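# Find the light check weight and set it on the red dish

## Task

Of the four check weights, one weighs less than the rest; use the balance to find it (the pointer sits over white when the two pans are equal and leans toward whichever pan is lighter), then lay that weight flat on the red dish while the other three stay off the dish. Nothing may end up inside or beneath any furniture, and every item other than the weights and the dish must finish resting directly on the furniture it sits on now. The result must hold without a robot supporting it, and at the end all grippers must be open and the arms moved away.

## Robot and tools

Setup: three identical i2rt Big YAM arms, arm1, arm2 and arm3, each with six revolute joints, a two-finger gripper and a wrist camera (arm1_cam_wrist, arm2_cam_wrist, arm3_cam_wrist). Two fixed room cameras, room_a and room_b, view the scene. Each hand reaches roughly 1.0 m from its joint1 axis. Loose objects may occasionally get a small push from outside. Nothing may leave the work area or reach the floor.

Frames: one shared scene frame, origin on the floor, +z up. The hand point is midway between the fingertips; the hand z axis runs along the fingers and the fingers open along its y axis. No result prints the feet poses. When joint1 and joint6 are 0 and the hand is level pointing forward, the wrist camera sits above the hand looking at the fingertips. Camera calibrations (K, distortion, T_world_to_cam mapping scene frame to camera frame, pos_world) are supplied; room cameras may be off by about 2.3 degrees and 9 mm, and wrist camera poses come from reported joint angles, so they carry extra error.

execute_actions: arguments "actions" (a list holding exactly one action, or empty) and optional "cameras" (list of camera names or "all"; omitted or null means all, [] means none; an unknown name refuses the call). An action is an object keyed by robot name; each robot entry holds "joints", an object of absolute joint targets by name, not offsets. Keys and ranges: joint1_rad -2.879 to 2.879 (rotation about the foot, positive counter-clockwise from above, 0 faces the way the foot faces); joint2_rad 0 to 3.141 (shoulder, 0 is upper arm pointing back roughly level, positive lifts then swings forward); joint3_rad 0 to 3.019 (elbow, 0 folded, positive opens); joint4_rad -1.692 to 1.57 (hand pitch, positive tips fingers up); joint5_rad -1.57 to 1.57 (hand yaw, positive to the arm's right); joint6_rad -2.094 to 2.094 (hand roll, positive clockwise seen from behind); gripper_m 0 to 0.093 metres, the fingertip gap. Done tolerances: ±0.045, ±0.14, ±0.09, ±0.055, ±0.03, ±0.035 rad and ±0.003 m. Any out-of-range value or unknown key refuses the whole call. All commanded motions start together but finish at different times, so the hand may sweep a wide path; an action lasts at most 15 s. Joints or arms left out may still push toward old targets. Example: {"arm1": {"joints": {"gripper_m": 0.05}}, "arm2": {"joints": {"joint1_rad": 0.3}}}. Grip force is about 50 to 62 N per pad.

Results: each robot's state plus one image per requested camera, with a "pictures" line listing their order. joint_positions gives readings. joint_status tells how each commanded motion ended: "off_target" (stopped short, may still push), "contact_stop" or "time_out" (holds where it stopped, though a timed-out joint may keep a target near its position, within 0.375, 0.375, 0.113, 0.225, 0.075, 0.3 rad for joints 1 to 6, and keep pushing), "not_followed" (a self/inter-arm clearance check withheld the targets, often with a "cause:" line; the gripper part still runs and the withheld targets may be retried on later actions). on_its_own lists what the call did not command; "held at" is the held target, not the position. To stop a push, command the joint its reported position. Very small changes may not move a joint. If a result reports a stop, later motion calls in that same reply are skipped.

wait: "seconds" 0 to 10; commands nothing and returns the same as an empty action. zoom_image: "camera" plus "region" [x0, y0, x1, y1] in image pixels from the top-left, at most 504 by 504, on the latest full image of that camera. read_manual: optional "section", only "licences". finished_scene: "scene" integer 1 or 2; ends that scene irreversibly after the last command is held, reports success and gives the next task. Replying with no tool call ends all scenes.

Cautions: arms do not stop on contact and can press hard. A hard press between two robots fails and ends the run; hard hits may too, and the clearance check ignores fingers, gripper housings and wrist cameras and can be late. Holding loads heats motors: a MOTOR HOT line appears from 85 °C, and at 100 °C the arm goes limp and falls (OVER-TEMPERATURE FAULT; affected keys show "limit_stop_at_motor_heat"; resend targets). Each reply's thinking passes simulated time while the robots hold the last command.

Each tool is called after ">>>" as a command line: name --argument value for each argument, lists and objects as JSON in quotes; but a table of rows of numbers goes row by row, as --pt "numbers of a row", without its own name.

## Session

I'll start by looking at the current state of the scene.

>>> execute_actions --actions '[]'

Scene clock: 0.00 s.
Motor temperatures (°C, as the motors report them): arm1=[26 29 28 26 27 28] | arm2=[27 29 28 26 27 25] | arm3=[24 27 25 26 28 28]
arm1.joint_positions: joint1_rad=-0.749 joint2_rad=+0.546 joint3_rad=+1.471 joint4_rad=-1.342 joint5_rad=-0.247 joint6_rad=+0.542 gripper_m=+0.095
arm1.joint_status: not commanded
arm1.hand: x=+0.8510 y=+0.4100 z=+1.4049 quat_wxyz=(-0.529, -0.674, -0.492, +0.156) (m; scene frame)
arm2.joint_positions: joint1_rad=+0.852 joint2_rad=+0.507 joint3_rad=+1.422 joint4_rad=-1.568 joint5_rad=+0.082 joint6_rad=+0.792 gripper_m=+0.094
arm2.joint_status: not commanded
arm2.hand: x=+0.3101 y=-0.0406 z=+1.3980 quat_wxyz=(-0.426, -0.352, -0.821, -0.140) (m; scene frame)
arm3.joint_positions: joint1_rad=+0.606 joint2_rad=+0.622 joint3_rad=+1.618 joint4_rad=-1.570 joint5_rad=+0.101 joint6_rad=+0.161 gripper_m=+0.094
arm3.joint_status: not commanded
arm3.hand: x=-0.8373 y=-0.6632 z=+1.4350 quat_wxyz=(-0.462, -0.340, -0.807, +0.141) (m; scene frame)
pictures: arm1_cam_wrist, arm2_cam_wrist, arm3_cam_wrist, room_a, room_b
Images, in order (width x height): arm1_cam_wrist 504x504, arm2_cam_wrist 504x504, arm3_cam_wrist 504x504, room_a 504x504, room_b 504x504.

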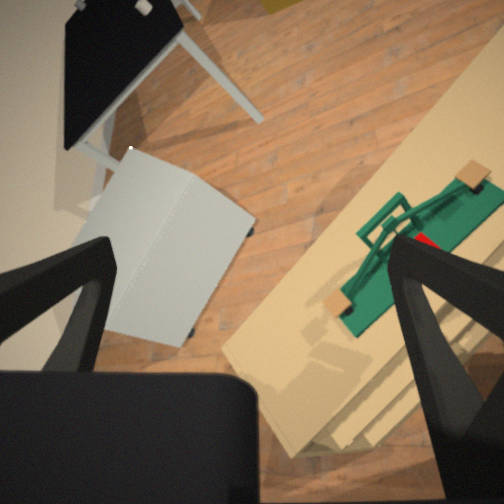

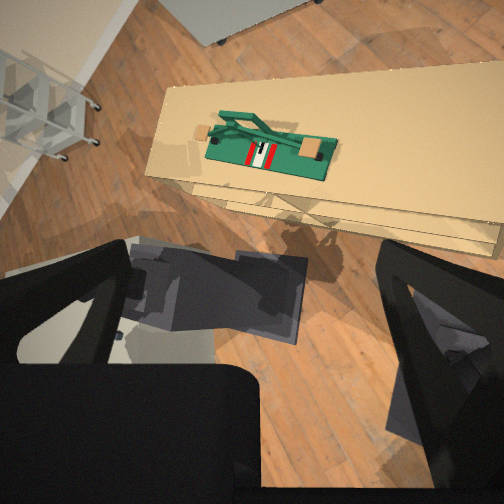

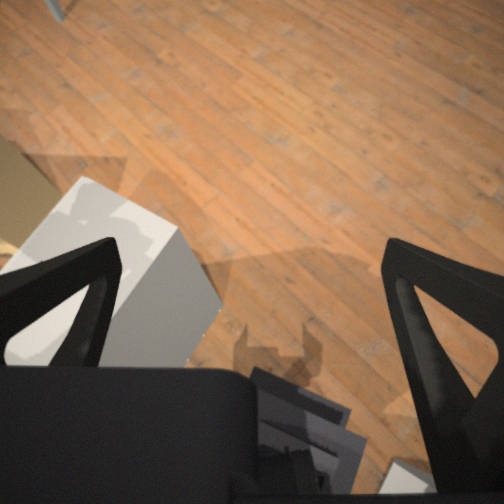

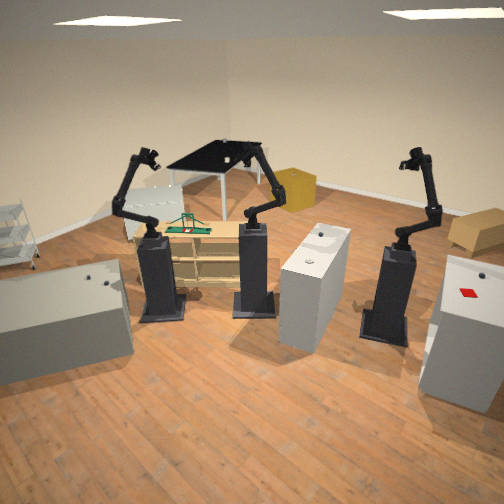

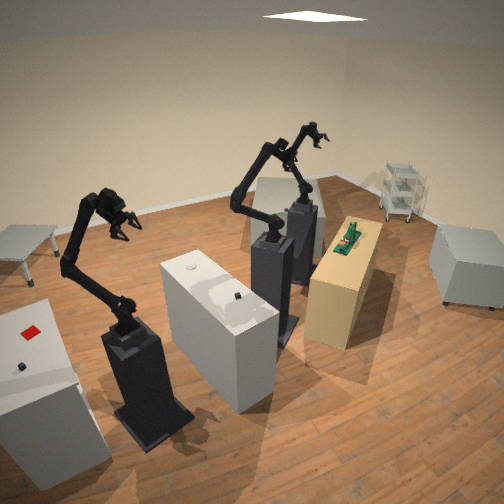

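>>> zoom_image --camera "room_a" --region '[0, 180, 280, 400]'

>>> zoom_image --camera "room_a" --region '[260, 180, 504, 420]'

>>> zoom_image --camera "arm2_cam_wrist" --region '[180, 80, 360, 200]'

>>> zoom_image --camera "room_b" --region '[0, 230, 300, 480]'

>>> zoom_image --camera "room_b" --region '[220, 160, 420, 360]'

>>> zoom_image --camera "arm1_cam_wrist" --region '[300, 140, 504, 344]'

Region (0, 180, 280, 400) of room_a's 504x504 image, scaled by 1.800, with more detail than that image has; it fills the top 396 rows of this view, and the rest is white.

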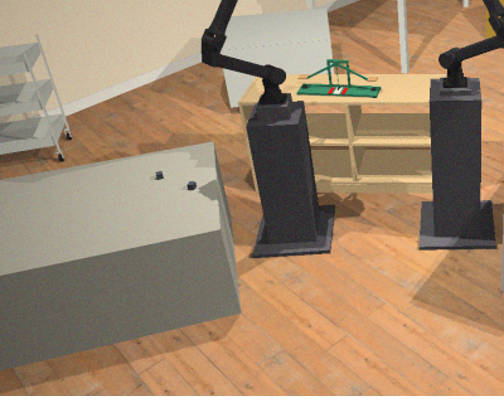

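Region (260, 180, 504, 420) of room_a's 504x504 image, scaled by 2.066, with more detail than that image has; it fills the top 496 rows of this view, and the rest is white.

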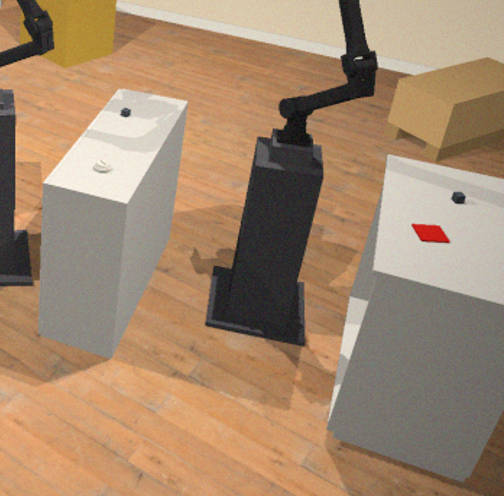

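Region (180, 80, 360, 200) of arm2_cam_wrist's 504x504 image, scaled by 2.800, with more detail than that image has.

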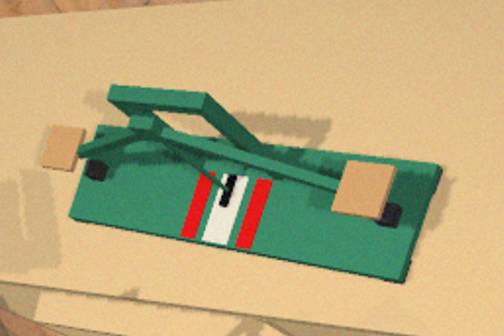

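Region (0, 230, 300, 480) of room_b's 504x504 image, scaled by 1.680, with more detail than that image has.

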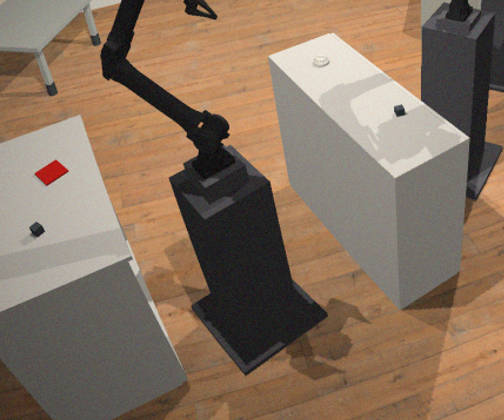

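Region (220, 160, 420, 360) of room_b's 504x504 image, scaled by 2.520, with more detail than that image has.

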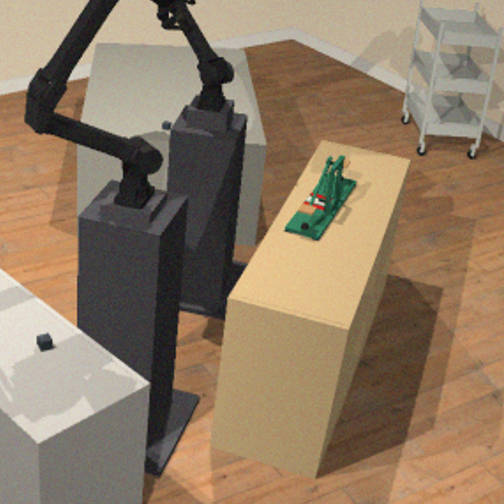

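Region (300, 140, 504, 344) of arm1_cam_wrist's 504x504 image, scaled by 2.471, with more detail than that image has.

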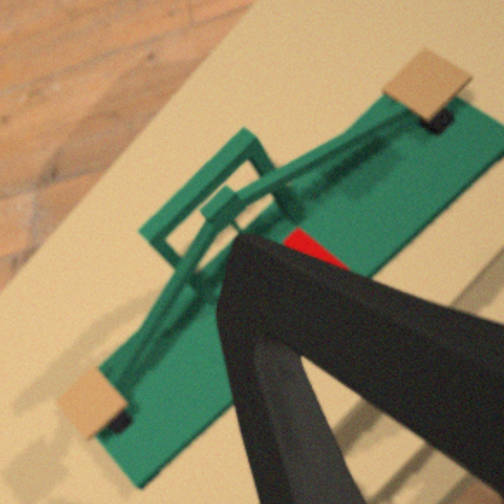

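>>> execute_actions --actions '[{"arm1":{"joints":{"joint1_rad":2.0,"joint2_rad":1.62,"joint3_rad":1.30,"joint4_rad":-1.25,"joint5_rad":0,"joint6_rad":0}},"arm2":{"joints":{"joint1_rad":-1.45,"joint2_rad":2.26,"joint3_rad":2.23,"joint4_rad":-1.52,"joint5_rad":0,"joint6_rad":0}},"arm3":{"joints":{"joint1_rad":-1.95,"joint2_rad":2.04,"joint3_rad":1.99,"joint4_rad":-1.50,"joint5_rad":0,"joint6_rad":0}}}]'

Scene clock: 9.93 s.
Motor temperatures (°C, as the motors report them): arm1=[26 29 30 26 28 28] | arm2=[27 29 30 26 27 25] | arm3=[24 27 26 26 28 28]
arm1.joint_positions: joint1_rad=+2.005 joint2_rad=+1.629 joint3_rad=+1.290 joint4_rad=-1.249 joint5_rad=+0.000 joint6_rad=+0.008 gripper_m=+0.095
arm1.joint_status: all done
arm1.hand: x=+0.9426 y=+1.0348 z=+0.9445 quat_wxyz=(+0.006, +0.584, -0.811, +0.006) (m; scene frame)
arm2.joint_positions: joint1_rad=-1.443 joint2_rad=+2.276 joint3_rad=+2.200 joint4_rad=-1.512 joint5_rad=+0.001 joint6_rad=+0.014 gripper_m=+0.094
arm2.joint_status: all done
arm2.hand: x=-0.2883 y=-0.5607 z=+0.9671 quat_wxyz=(-0.001, -0.911, -0.413, -0.012) (m; scene frame)
arm3.joint_positions: joint1_rad=-1.960 joint2_rad=+2.059 joint3_rad=+1.978 joint4_rad=-1.492 joint5_rad=+0.002 joint6_rad=+0.006 gripper_m=+0.094
arm3.joint_status: all done
arm3.hand: x=-1.6030 y=-0.5551 z=+0.9900 quat_wxyz=(+0.001, -1.000, +0.004, -0.006) (m; scene frame)
pictures: arm1_cam_wrist, arm2_cam_wrist, arm3_cam_wrist, room_a, room_b
camera_calibration (this result's frames):
arm1_cam_wrist: T_world_to_cam=[[0.949161, -0.314258, -0.018308, -0.555163], [-0.242791, -0.767847, 0.592844, 0.468204], [-0.200364, -0.558259, -0.805109, 1.65332], [0, 0, 0, 1]] pos_world=[0.97188, 1.10803, 1.04337]
arm2_cam_wrist: T_world_to_cam=[[-0.748544, 0.66283, -0.0183934, 0.176057], [0.514567, 0.598158, 0.614351, -0.107598], [0.418212, 0.450405, -0.788818, 1.25974], [0, 0, 0, 1]] pos_world=[-0.339686, -0.619727, 1.06305]
arm3_cam_wrist: T_world_to_cam=[[-0.0126625, 0.99992, 0.000329935, 0.53282], [0.799834, 0.00993067, 0.600139, 0.693609], [0.600088, 0.00786314, -0.799896, 1.88055], [0, 0, 0, 1]] pos_world=[-1.67652, -0.554452, 1.08781]
Images, in order (width x height): arm1_cam_wrist 504x504, arm2_cam_wrist 504x504, arm3_cam_wrist 504x504, room_a 504x504, room_b 504x504.

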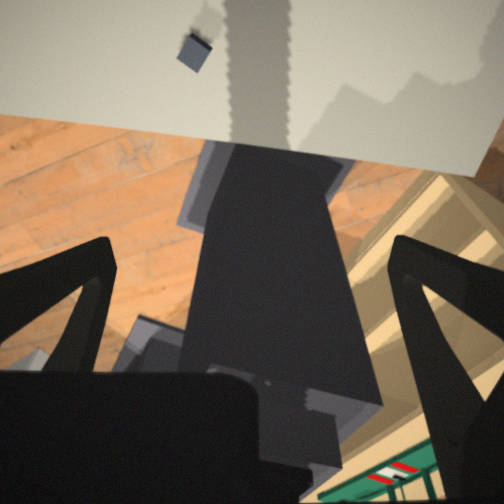

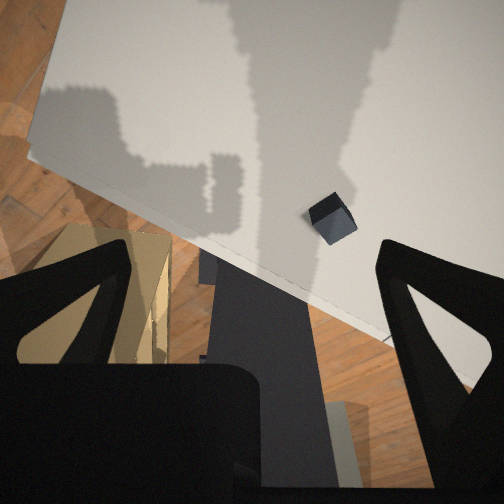

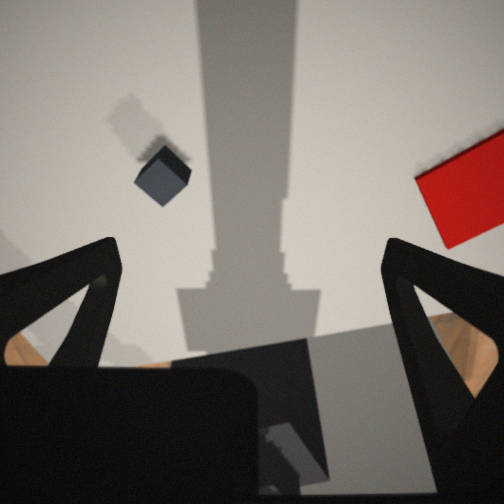

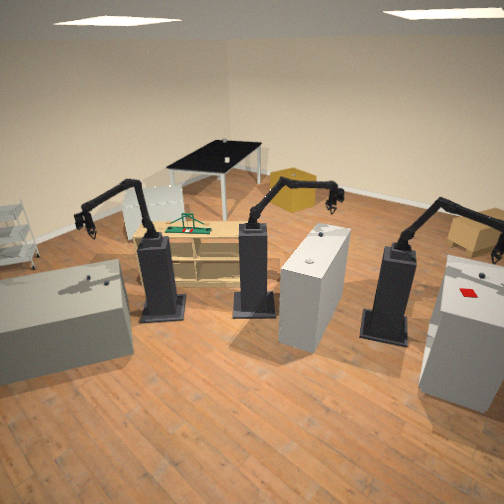

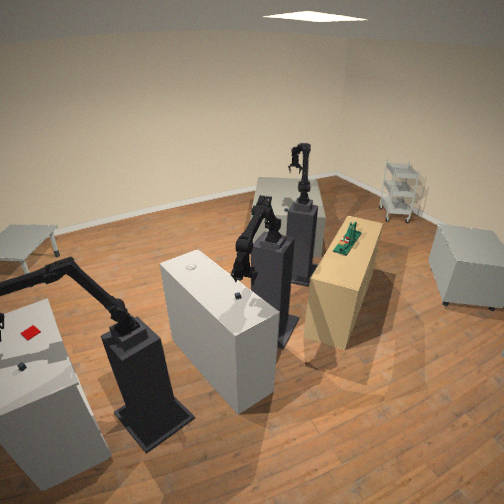

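>>> zoom_image --camera "arm1_cam_wrist" --region '[150, 10, 250, 110]'

>>> zoom_image --camera "arm2_cam_wrist" --region '[280, 170, 380, 270]'

>>> zoom_image --camera "arm3_cam_wrist" --region '[110, 125, 210, 225]'

Region (150, 10, 250, 110) of arm1_cam_wrist's 504x504 image, scaled by 5.040, with more detail than that image has.

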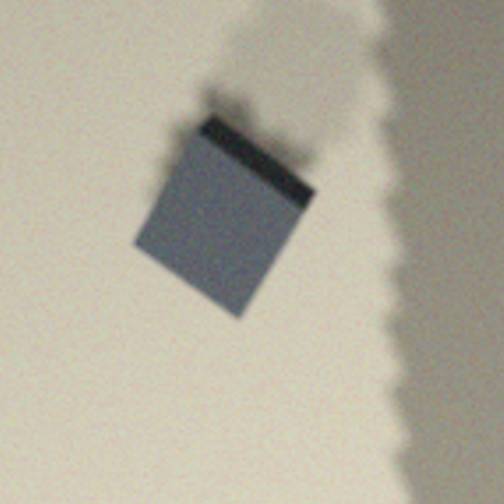

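Region (280, 170, 380, 270) of arm2_cam_wrist's 504x504 image, scaled by 5.040, with more detail than that image has.

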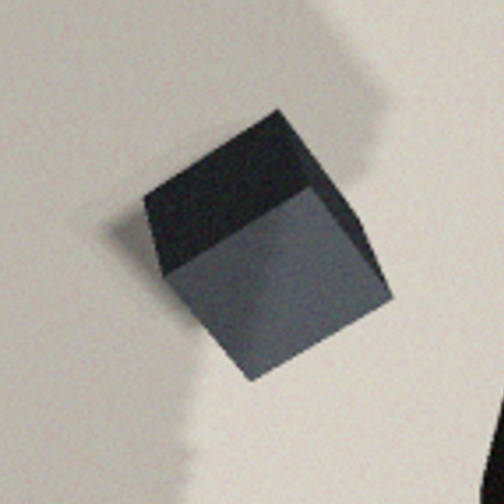

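Region (110, 125, 210, 225) of arm3_cam_wrist's 504x504 image, scaled by 5.040, with more detail than that image has.

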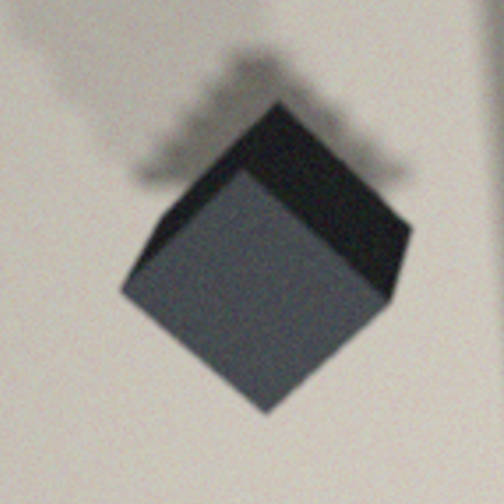

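>>> execute_actions --actions '[{"arm1":{"joints":{"joint1_rad":2.177,"joint2_rad":2.243,"joint3_rad":1.116,"joint4_rad":-0.424,"joint5_rad":0,"joint6_rad":-0.767,"gripper_m":0.07}},"arm2":{"joints":{"joint1_rad":-1.572,"joint2_rad":2.033,"joint3_rad":1.548,"joint4_rad":-1.058,"joint5_rad":0,"joint6_rad":0.778,"gripper_m":0.07}},"arm3":{"joints":{"joint1_rad":-1.832,"joint2_rad":1.935,"joint3_rad":1.567,"joint4_rad":-1.18,"joint5_rad":0,"joint6_rad":-0.618,"gripper_m":0.07}}}]' --cameras '["arm1_cam_wrist","arm2_cam_wrist","arm3_cam_wrist"]'

Scene clock: 15.03 s.
Motor temperatures (°C, as the motors report them): arm1=[26 29 30 26 28 28] | arm2=[27 30 30 26 27 25] | arm3=[24 28 27 26 28 28]
arm1.joint_positions: joint1_rad=+2.186 joint2_rad=+2.248 joint3_rad=+1.104 joint4_rad=-0.435 joint5_rad=+0.000 joint6_rad=-0.757 gripper_m=+0.070
arm1.joint_status: all done
arm1.hand: x=+0.8610 y=+1.0541 z=+0.6021 quat_wxyz=(+0.003, +0.890, -0.456, +0.002) (m; scene frame)
arm2.joint_positions: joint1_rad=-1.570 joint2_rad=+2.051 joint3_rad=+1.526 joint4_rad=-1.067 joint5_rad=+0.001 joint6_rad=+0.763 gripper_m=+0.070
arm2.joint_status: all done
arm2.hand: x=-0.2666 y=-0.4239 z=+0.8639 quat_wxyz=(+0.005, -1.000, +0.012, -0.013) (m; scene frame)
arm3.joint_positions: joint1_rad=-1.823 joint2_rad=+1.912 joint3_rad=+1.569 joint4_rad=-1.196 joint5_rad=+0.000 joint6_rad=-0.609 gripper_m=+0.070
arm3.joint_status: all done
arm3.hand: x=-1.5378 y=-0.6344 z=+0.9250 quat_wxyz=(+0.002, -0.932, -0.363, +0.011) (m; scene frame)
pictures: arm1_cam_wrist, arm2_cam_wrist, arm3_cam_wrist
camera_calibration (this result's frames):
arm1_cam_wrist: T_world_to_cam=[[0.80963, 0.58645, -0.023984, -1.30382], [0.486791, -0.648092, 0.585672, -0.0838823], [0.327924, -0.485853, -0.810193, 0.844022], [0, 0, 0, 1]] pos_world=[0.819674, 1.12034, 0.701677]
arm2_cam_wrist: T_world_to_cam=[[0.028428, 0.999591, 0.00312722, 0.43103], [0.785103, -0.0242642, 0.61889, -0.332861], [0.618712, -0.0151386, -0.785472, 0.960933], [0, 0, 0, 1]] pos_world=[-0.345465, -0.424383, 0.959442]
arm3_cam_wrist: T_world_to_cam=[[-0.691802, 0.721995, 0.0115507, -0.618113], [0.59511, 0.561018, 0.575416, 0.738975], [0.408967, 0.404948, -0.817779, 1.76458], [0, 0, 0, 1]] pos_world=[-1.58904, -0.682868, 1.02496]
Images, in order (width x height): arm1_cam_wrist 504x504, arm2_cam_wrist 504x504, arm3_cam_wrist 504x504.

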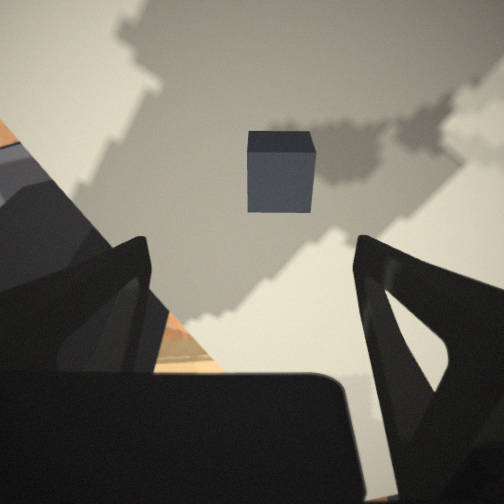

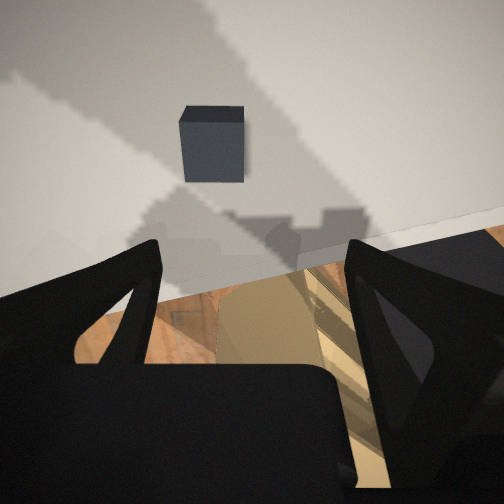

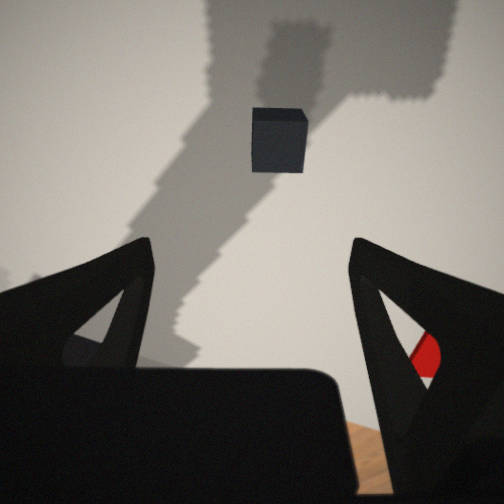

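>>> zoom_image --camera "arm1_cam_wrist" --region '[220, 110, 346, 236]'

>>> zoom_image --camera "arm2_cam_wrist" --region '[150, 80, 276, 206]'

>>> zoom_image --camera "arm3_cam_wrist" --region '[220, 80, 346, 206]'

Region (220, 110, 346, 236) of arm1_cam_wrist's 504x504 image, scaled by 4.000, with more detail than that image has.

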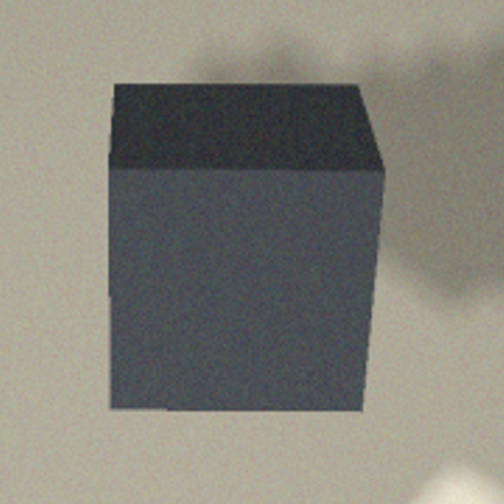

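Region (150, 80, 276, 206) of arm2_cam_wrist's 504x504 image, scaled by 4.000, with more detail than that image has.

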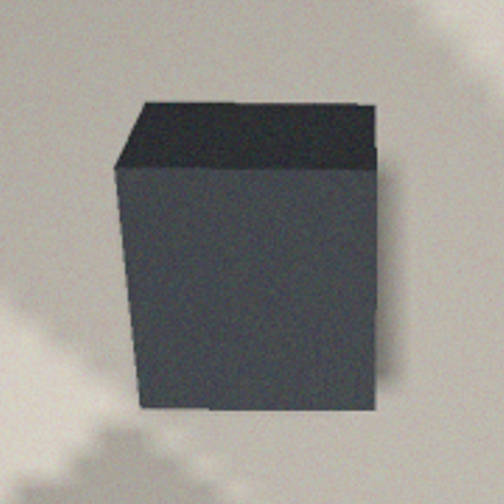

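Region (220, 80, 346, 206) of arm3_cam_wrist's 504x504 image, scaled by 4.000, with more detail than that image has.

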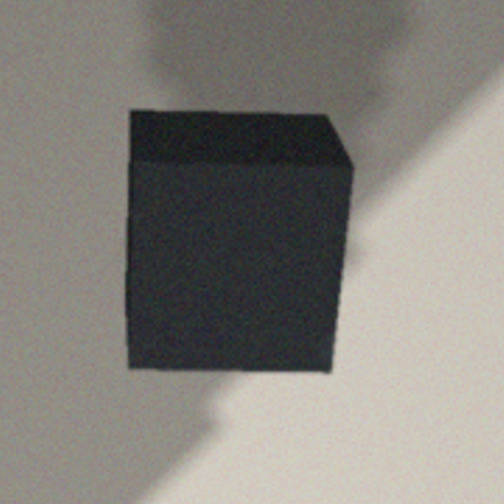

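>>> execute_actions --actions '[{"arm1":{"joints":{"joint1_rad":2.162,"joint2_rad":2.414,"joint3_rad":1.195,"joint4_rad":-0.320,"joint6_rad":-0.785,"gripper_m":0.088}},"arm2":{"joints":{"joint1_rad":-1.552,"joint2_rad":2.174,"joint3_rad":1.580,"joint4_rad":-0.922,"joint6_rad":0.79,"gripper_m":0.088}},"arm3":{"joints":{"joint1_rad":-2.30,"joint6_rad":-0.3}}}]' --cameras '["arm1_cam_wrist","arm2_cam_wrist","arm3_cam_wrist"]'

Scene clock: 19.40 s.
Motor temperatures (°C, as the motors report them): arm1=[26 29 30 26 28 28] | arm2=[27 30 31 26 27 25] | arm3=[24 28 27 26 28 28]
arm1.joint_positions: joint1_rad=+2.170 joint2_rad=+2.416 joint3_rad=+1.186 joint4_rad=-0.324 joint5_rad=+0.000 joint6_rad=-0.775 gripper_m=+0.088
arm1.joint_status: all done
arm1.hand: x=+0.8708 y=+1.0662 z=+0.5374 quat_wxyz=(-0.008, +0.890, -0.455, -0.001) (m; scene frame)
arm2.joint_positions: joint1_rad=-1.557 joint2_rad=+2.193 joint3_rad=+1.550 joint4_rad=-0.931 joint5_rad=+0.001 joint6_rad=+0.775 gripper_m=+0.088
arm2.joint_status: all done
arm2.hand: x=-0.2756 y=-0.4434 z=+0.7899 quat_wxyz=(-0.001, -1.000, +0.012, -0.007) (m; scene frame)
arm3.joint_positions: joint1_rad=-2.299 joint2_rad=+1.912 joint3_rad=+1.569 joint4_rad=-1.191 joint5_rad=+0.002 joint6_rad=-0.309 gripper_m=+0.070
arm3.joint_status: all done
arm3.hand: x=-1.5106 y=-0.3618 z=+0.9253 quat_wxyz=(+0.007, -1.000, +0.016, +0.013) (m; scene frame)
pictures: arm1_cam_wrist, arm2_cam_wrist, arm3_cam_wrist
camera_calibration (this result's frames):
arm1_cam_wrist: T_world_to_cam=[[0.808519, 0.588422, -0.00748278, -1.33038], [0.48612, -0.660678, 0.572007, -0.0216031], [0.331638, -0.466116, -0.820215, 0.775391], [0, 0, 0, 1]] pos_world=[0.828987, 1.12997, 0.63839]
arm2_cam_wrist: T_world_to_cam=[[0.0285948, 0.999548, -0.00929926, 0.460944], [0.793255, -0.0170306, 0.608652, -0.266934], [0.608218, -0.0247809, -0.793383, 0.907093], [0, 0, 0, 1]] pos_world=[-0.353144, -0.442803, 0.886428]
arm3_cam_wrist: T_world_to_cam=[[0.0118612, 0.999851, 0.0125215, 0.366529], [0.821519, -0.0168831, 0.569931, 0.707656], [0.570057, 0.00352664, -0.821597, 1.74497], [0, 0, 0, 1]] pos_world=[-1.58043, -0.360681, 1.02576]
Images, in order (width x height): arm1_cam_wrist 504x504, arm2_cam_wrist 504x504, arm3_cam_wrist 504x504.

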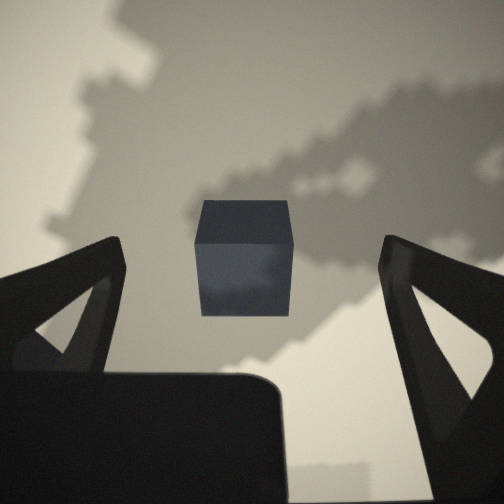

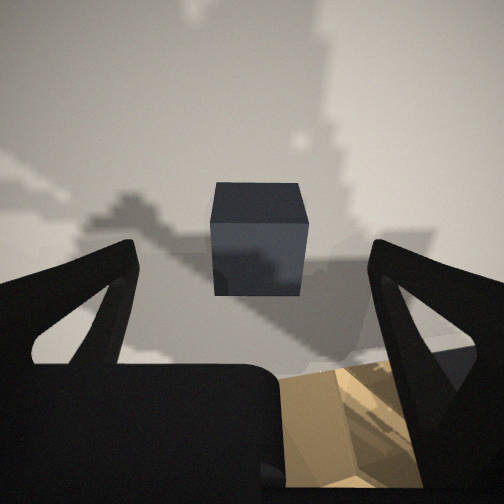

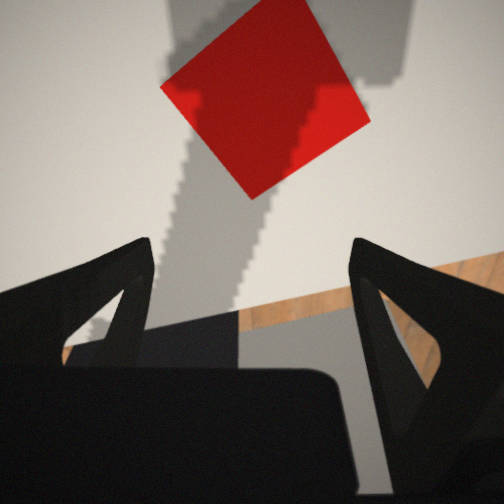

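>>> execute_actions --actions '[{"arm1":{"joints":{"gripper_m":0.022}},"arm2":{"joints":{"gripper_m":0.022}}}]' --cameras '["arm1_cam_wrist","arm2_cam_wrist"]'

Scene clock: 20.83 s.
Motor temperatures (°C, as the motors report them): arm1=[26 29 30 26 28 28] | arm2=[27 30 31 26 27 25] | arm3=[24 28 27 26 28 28]
arm1.joint_positions: joint1_rad=+2.169 joint2_rad=+2.416 joint3_rad=+1.186 joint4_rad=-0.324 joint5_rad=-0.002 joint6_rad=-0.776 gripper_m=+0.029
arm1.joint_status: gripper_m off_target (ended at +0.029, target +0.022)
arm1.hand: x=+0.8707 y=+1.0662 z=+0.5374 quat_wxyz=(-0.008, +0.891, -0.455, -0.002) (m; scene frame)
arm2.joint_positions: joint1_rad=-1.557 joint2_rad=+2.193 joint3_rad=+1.550 joint4_rad=-0.931 joint5_rad=+0.001 joint6_rad=+0.776 gripper_m=+0.029
arm2.joint_status: gripper_m off_target (ended at +0.029, target +0.022)
arm2.hand: x=-0.2756 y=-0.4435 z=+0.7899 quat_wxyz=(-0.001, -1.000, +0.012, -0.006) (m; scene frame)
arm3.joint_positions: joint1_rad=-2.299 joint2_rad=+1.912 joint3_rad=+1.569 joint4_rad=-1.191 joint5_rad=+0.002 joint6_rad=-0.309 gripper_m=+0.070
arm3.joint_status: not commanded
arm3.hand: x=-1.5106 y=-0.3618 z=+0.9253 quat_wxyz=(+0.007, -1.000, +0.016, +0.013) (m; scene frame)
pictures: arm1_cam_wrist, arm2_cam_wrist
camera_calibration (this result's frames):
arm1_cam_wrist: T_world_to_cam=[[0.808044, 0.589061, -0.00855603, -1.33001], [0.487492, -0.660422, 0.571134, -0.0225563], [0.330782, -0.465672, -0.820812, 0.776015], [0, 0, 0, 1]] pos_world=[0.82901, 1.12993, 0.638466]
arm2_cam_wrist: T_world_to_cam=[[0.0293592, 0.999523, -0.00955775, 0.461413], [0.79341, -0.0174869, 0.608436, -0.26687], [0.607979, -0.0254464, -0.793545, 0.906899], [0, 0, 0, 1]] pos_world=[-0.353185, -0.442783, 0.886449]
Images, in order (width x height): arm1_cam_wrist 504x504, arm2_cam_wrist 504x504.

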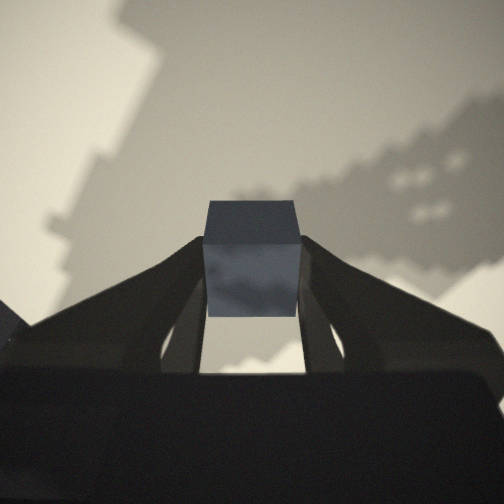

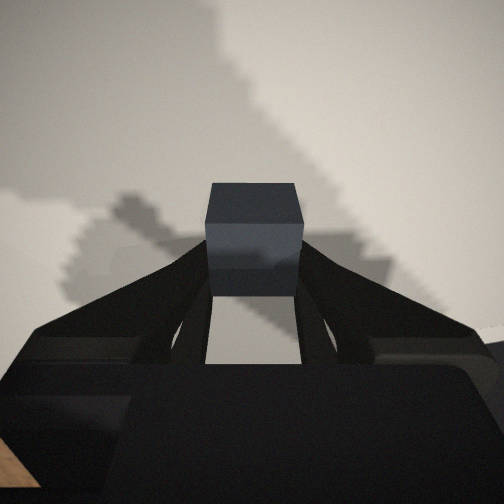

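>>> execute_actions --actions '[{"arm1":{"joints":{"joint1_rad":-0.169,"joint2_rad":1.755,"joint3_rad":1.27,"joint4_rad":-1.065,"joint6_rad":-1.58}},"arm2":{"joints":{"joint1_rad":0.845,"joint2_rad":2.055,"joint3_rad":1.635,"joint4_rad":-1.11,"joint6_rad":2.0}}}]' --cameras '["arm1_cam_wrist","arm2_cam_wrist","room_a","room_b"]'

Scene clock: 24.17 s.
Motor temperatures (°C, as the motors report them): arm1=[26 29 30 26 28 28] | arm2=[27 30 31 26 27 25] | arm3=[24 28 27 26 28 28]
arm1.joint_positions: joint1_rad=-0.176 joint2_rad=+1.757 joint3_rad=+1.259 joint4_rad=-1.057 joint5_rad=+0.002 joint6_rad=-1.570 gripper_m=+0.029
arm1.joint_status: all done
arm1.hand: x=+1.0974 y=+0.1922 z=+0.8748 quat_wxyz=(-0.003, +0.318, -0.948, +0.008) (m; scene frame)
arm2.joint_positions: joint1_rad=+0.846 joint2_rad=+2.067 joint3_rad=+1.613 joint4_rad=-1.102 joint5_rad=-0.002 joint6_rad=+1.985 gripper_m=+0.029
arm2.joint_status: all done
arm2.hand: x=+0.7724 y=-0.0238 z=+0.8933 quat_wxyz=(-0.009, -0.834, -0.552, -0.010) (m; scene frame)
arm3.joint_positions: joint1_rad=-2.299 joint2_rad=+1.912 joint3_rad=+1.569 joint4_rad=-1.191 joint5_rad=+0.002 joint6_rad=-0.309 gripper_m=+0.070
arm3.joint_status: not commanded
arm3.hand: x=-1.5106 y=-0.3618 z=+0.9253 quat_wxyz=(+0.007, -1.000, +0.016, +0.013) (m; scene frame)
pictures: arm1_cam_wrist, arm2_cam_wrist, room_a, room_b
camera_calibration (this result's frames):
arm1_cam_wrist: T_world_to_cam=[[0.604707, -0.79644, -0.00350244, -0.510416], [-0.647655, -0.49429, 0.579845, 0.303196], [-0.463544, -0.348368, -0.814719, 1.41472], [0, 0, 0, 1]] pos_world=[1.1608, 0.236194, 0.975003]
arm2_cam_wrist: T_world_to_cam=[[-0.918343, 0.394499, -0.0318833, 0.749609], [0.297066, 0.740274, 0.603113, -0.747787], [0.26153, 0.544394, -0.797018, 0.646685], [0, 0, 0, 1]] pos_world=[0.741413, -0.0942029, 0.99032]
Images, in order (width x height): arm1_cam_wrist 504x504, arm2_cam_wrist 504x504, room_a 504x504, room_b 504x504.

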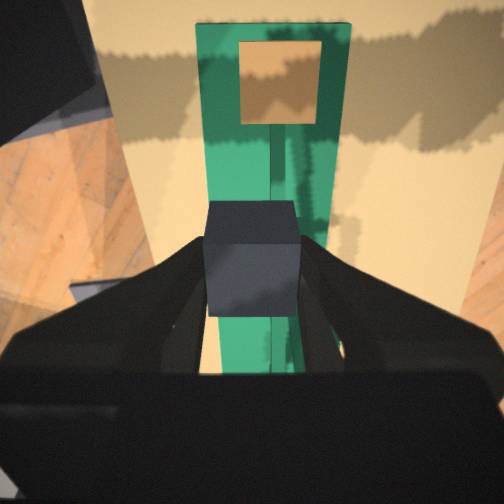

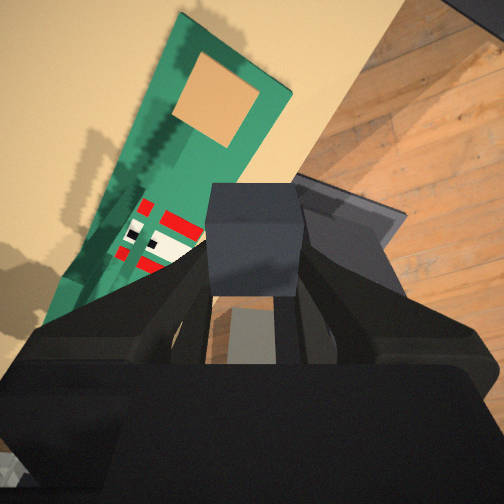

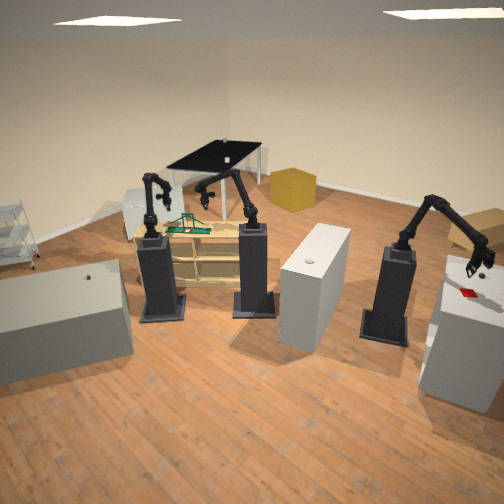

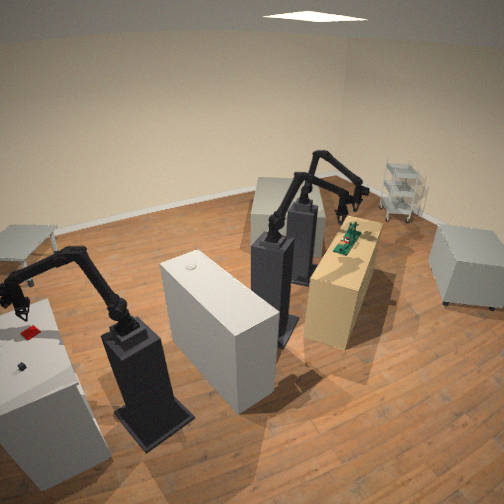

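>>> zoom_image --camera "arm1_cam_wrist" --region '[190, 10, 358, 178]'

>>> zoom_image --camera "arm2_cam_wrist" --region '[140, 0, 308, 168]'

>>> zoom_image --camera "room_a" --region '[140, 170, 240, 250]'

Region (190, 10, 358, 178) of arm1_cam_wrist's 504x504 image, scaled by 3.000, with more detail than that image has.

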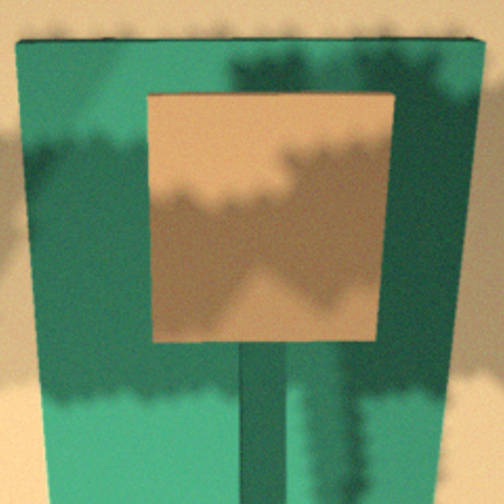

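Region (140, 0, 308, 168) of arm2_cam_wrist's 504x504 image, scaled by 3.000, with more detail than that image has.

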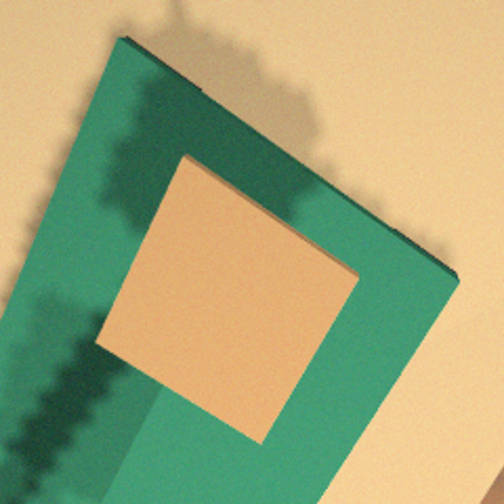

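Region (140, 170, 240, 250) of room_a's 504x504 image, scaled by 5.040, with more detail than that image has; it fills the top 403 rows of this view, and the rest is white.

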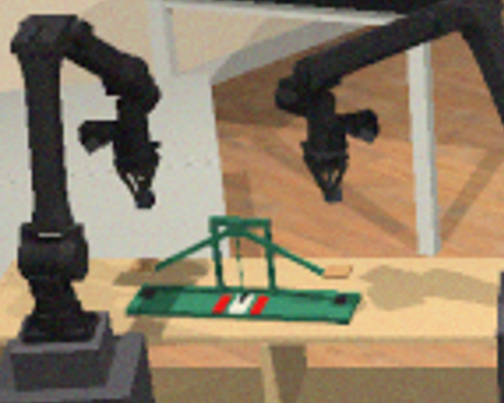

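>>> execute_actions --actions '[{"arm1":{"joints":{"joint1_rad":-0.140,"joint2_rad":1.951,"joint3_rad":1.258,"joint4_rad":-0.855,"joint6_rad":-1.53}},"arm2":{"joints":{"joint1_rad":0.825,"joint2_rad":2.312,"joint3_rad":1.765,"joint4_rad":-0.978}}}]' --cameras '["arm1_cam_wrist","arm2_cam_wrist","room_a"]'

Scene clock: 27.47 s.
Motor temperatures (°C, as the motors report them): arm1=[26 30 30 26 28 28] | arm2=[27 30 31 26 28 25] | arm3=[24 28 27 26 28 28]
arm1.joint_positions: joint1_rad=-0.144 joint2_rad=+1.979 joint3_rad=+1.235 joint4_rad=-0.862 joint5_rad=+0.001 joint6_rad=-1.540 gripper_m=+0.029
arm1.joint_status: all done
arm1.hand: x=+1.1154 y=+0.1952 z=+0.7596 quat_wxyz=(+0.005, +0.318, -0.948, -0.016) (m; scene frame)
arm2.joint_positions: joint1_rad=+0.829 joint2_rad=+2.345 joint3_rad=+1.732 joint4_rad=-0.980 joint5_rad=-0.002 joint6_rad=+1.986 gripper_m=+0.029
arm2.joint_status: all done
arm2.hand: x=+0.8071 y=-0.0351 z=+0.7639 quat_wxyz=(+0.002, -0.839, -0.545, +0.006) (m; scene frame)
arm3.joint_positions: joint1_rad=-2.299 joint2_rad=+1.912 joint3_rad=+1.569 joint4_rad=-1.191 joint5_rad=+0.002 joint6_rad=-0.309 gripper_m=+0.070
arm3.joint_status: not commanded
arm3.hand: x=-1.5106 y=-0.3618 z=+0.9253 quat_wxyz=(+0.007, -1.000, +0.016, +0.013) (m; scene frame)
pictures: arm1_cam_wrist, arm2_cam_wrist, room_a
camera_calibration (this result's frames):
arm1_cam_wrist: T_world_to_cam=[[0.604781, -0.79447, -0.0552929, -0.480464], [-0.628742, -0.518929, 0.579134, 0.36746], [-0.488798, -0.315484, -0.813355, 1.35103], [0, 0, 0, 1]] pos_world=[1.18199, 0.235199, 0.859489]
arm2_cam_wrist: T_world_to_cam=[[-0.911433, 0.411444, 0.00188783, 0.751028], [0.332767, 0.734434, 0.591501, -0.691852], [0.241983, 0.539742, -0.806302, 0.563349], [0, 0, 0, 1]] pos_world=[0.778416, -0.10495, 0.862043]
Images, in order (width x height): arm1_cam_wrist 504x504, arm2_cam_wrist 504x504, room_a 504x504.

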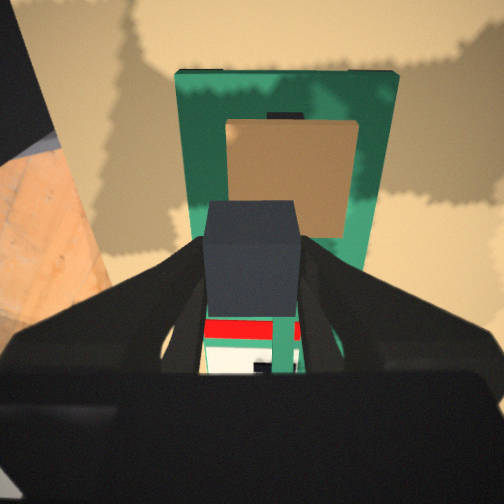

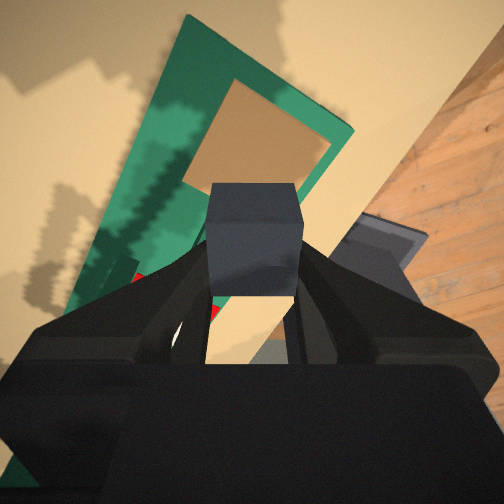

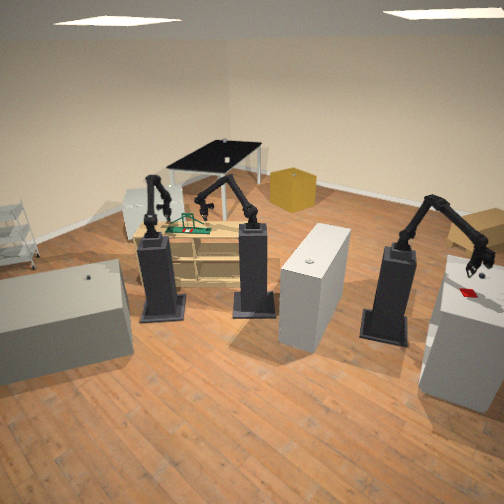

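>>> zoom_image --camera "arm1_cam_wrist" --region '[200, 90, 368, 258]'

>>> zoom_image --camera "arm2_cam_wrist" --region '[170, 60, 338, 228]'

Region (200, 90, 368, 258) of arm1_cam_wrist's 504x504 image, scaled by 3.000, with more detail than that image has.

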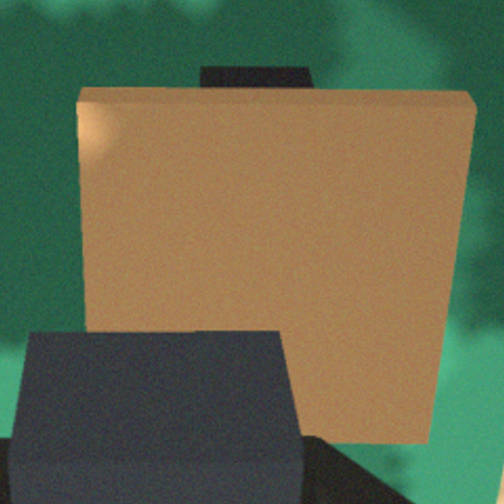

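Region (170, 60, 338, 228) of arm2_cam_wrist's 504x504 image, scaled by 3.000, with more detail than that image has.

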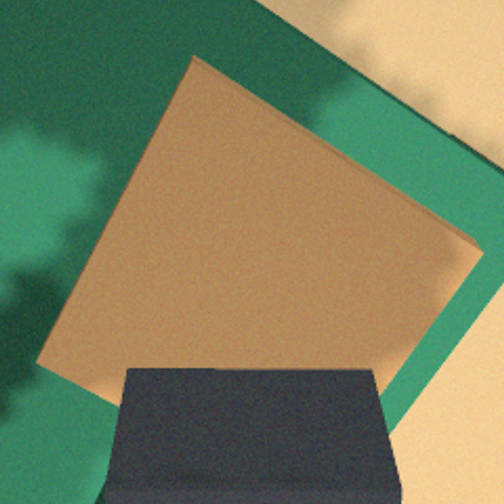

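>>> execute_actions --actions '[{"arm1":{"joints":{"joint1_rad":-0.120,"joint2_rad":1.992,"joint3_rad":1.262,"joint4_rad":-0.778,"joint6_rad":-1.52}},"arm2":{"joints":{"joint1_rad":0.812,"joint2_rad":2.352,"joint3_rad":1.737,"joint4_rad":-0.906}}}]' --cameras '["arm1_cam_wrist","arm2_cam_wrist","room_a"]'

Scene clock: 31.63 s.
Motor temperatures (°C, as the motors report them): arm1=[26 30 30 26 28 28] | arm2=[27 31 31 26 28 25] | arm3=[24 28 27 26 28 28]
arm1.joint_positions: joint1_rad=-0.127 joint2_rad=+1.981 joint3_rad=+1.235 joint4_rad=-0.789 joint5_rad=+0.001 joint6_rad=-1.530 gripper_m=+0.029
arm1.joint_status: all done
arm1.hand: x=+1.1333 y=+0.1871 z=+0.7589 quat_wxyz=(-0.007, +0.321, -0.947, +0.017) (m; scene frame)
arm2.joint_positions: joint1_rad=+0.817 joint2_rad=+2.359 joint3_rad=+1.732 joint4_rad=-0.916 joint5_rad=-0.002 joint6_rad=+1.986 gripper_m=+0.029
arm2.joint_status: all done
arm2.hand: x=+0.8194 y=-0.0429 z=+0.7557 quat_wxyz=(-0.012, -0.842, -0.540, -0.015) (m; scene frame)
arm3.joint_positions: joint1_rad=-2.299 joint2_rad=+1.912 joint3_rad=+1.569 joint4_rad=-1.191 joint5_rad=+0.002 joint6_rad=-0.309 gripper_m=+0.070
arm3.joint_status: not commanded
arm3.hand: x=-1.5106 y=-0.3618 z=+0.9253 quat_wxyz=(+0.007, -1.000, +0.016, +0.013) (m; scene frame)
pictures: arm1_cam_wrist, arm2_cam_wrist, room_a
camera_calibration (this result's frames):
arm1_cam_wrist: T_world_to_cam=[[0.610971, -0.791491, 0.0160064, -0.559474], [-0.651549, -0.491256, 0.578059, 0.396372], [-0.449665, -0.363606, -0.815838, 1.32314], [0, 0, 0, 1]] pos_world=[1.19505, 0.233002, 0.859295]
arm2_cam_wrist: T_world_to_cam=[[-0.905558, 0.421926, -0.0440728, 0.795918], [0.310994, 0.730926, 0.607478, -0.679784], [0.288525, 0.5364, -0.793113, 0.509754], [0, 0, 0, 1]] pos_world=[0.785082, -0.112379, 0.852325]
Images, in order (width x height): arm1_cam_wrist 504x504, arm2_cam_wrist 504x504, room_a 504x504.

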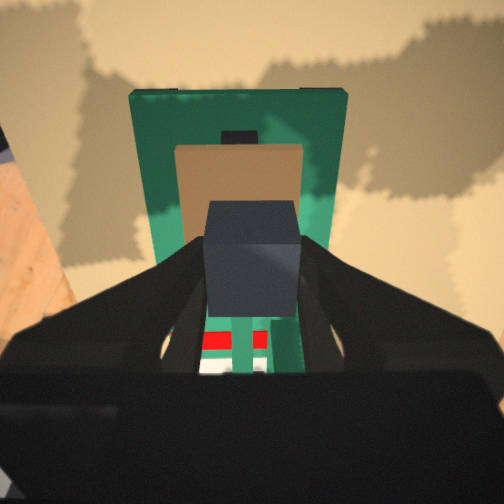

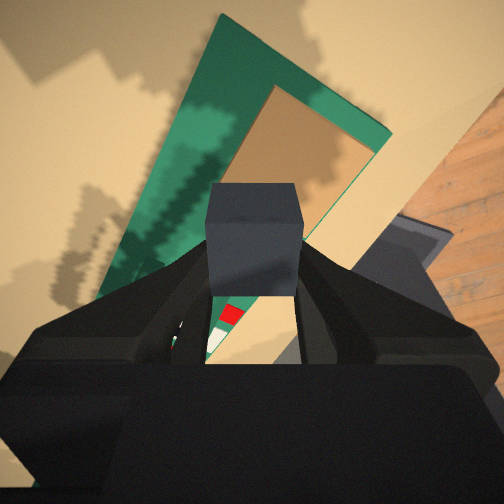

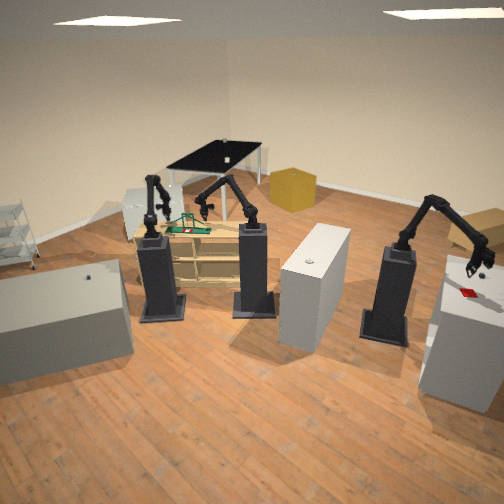

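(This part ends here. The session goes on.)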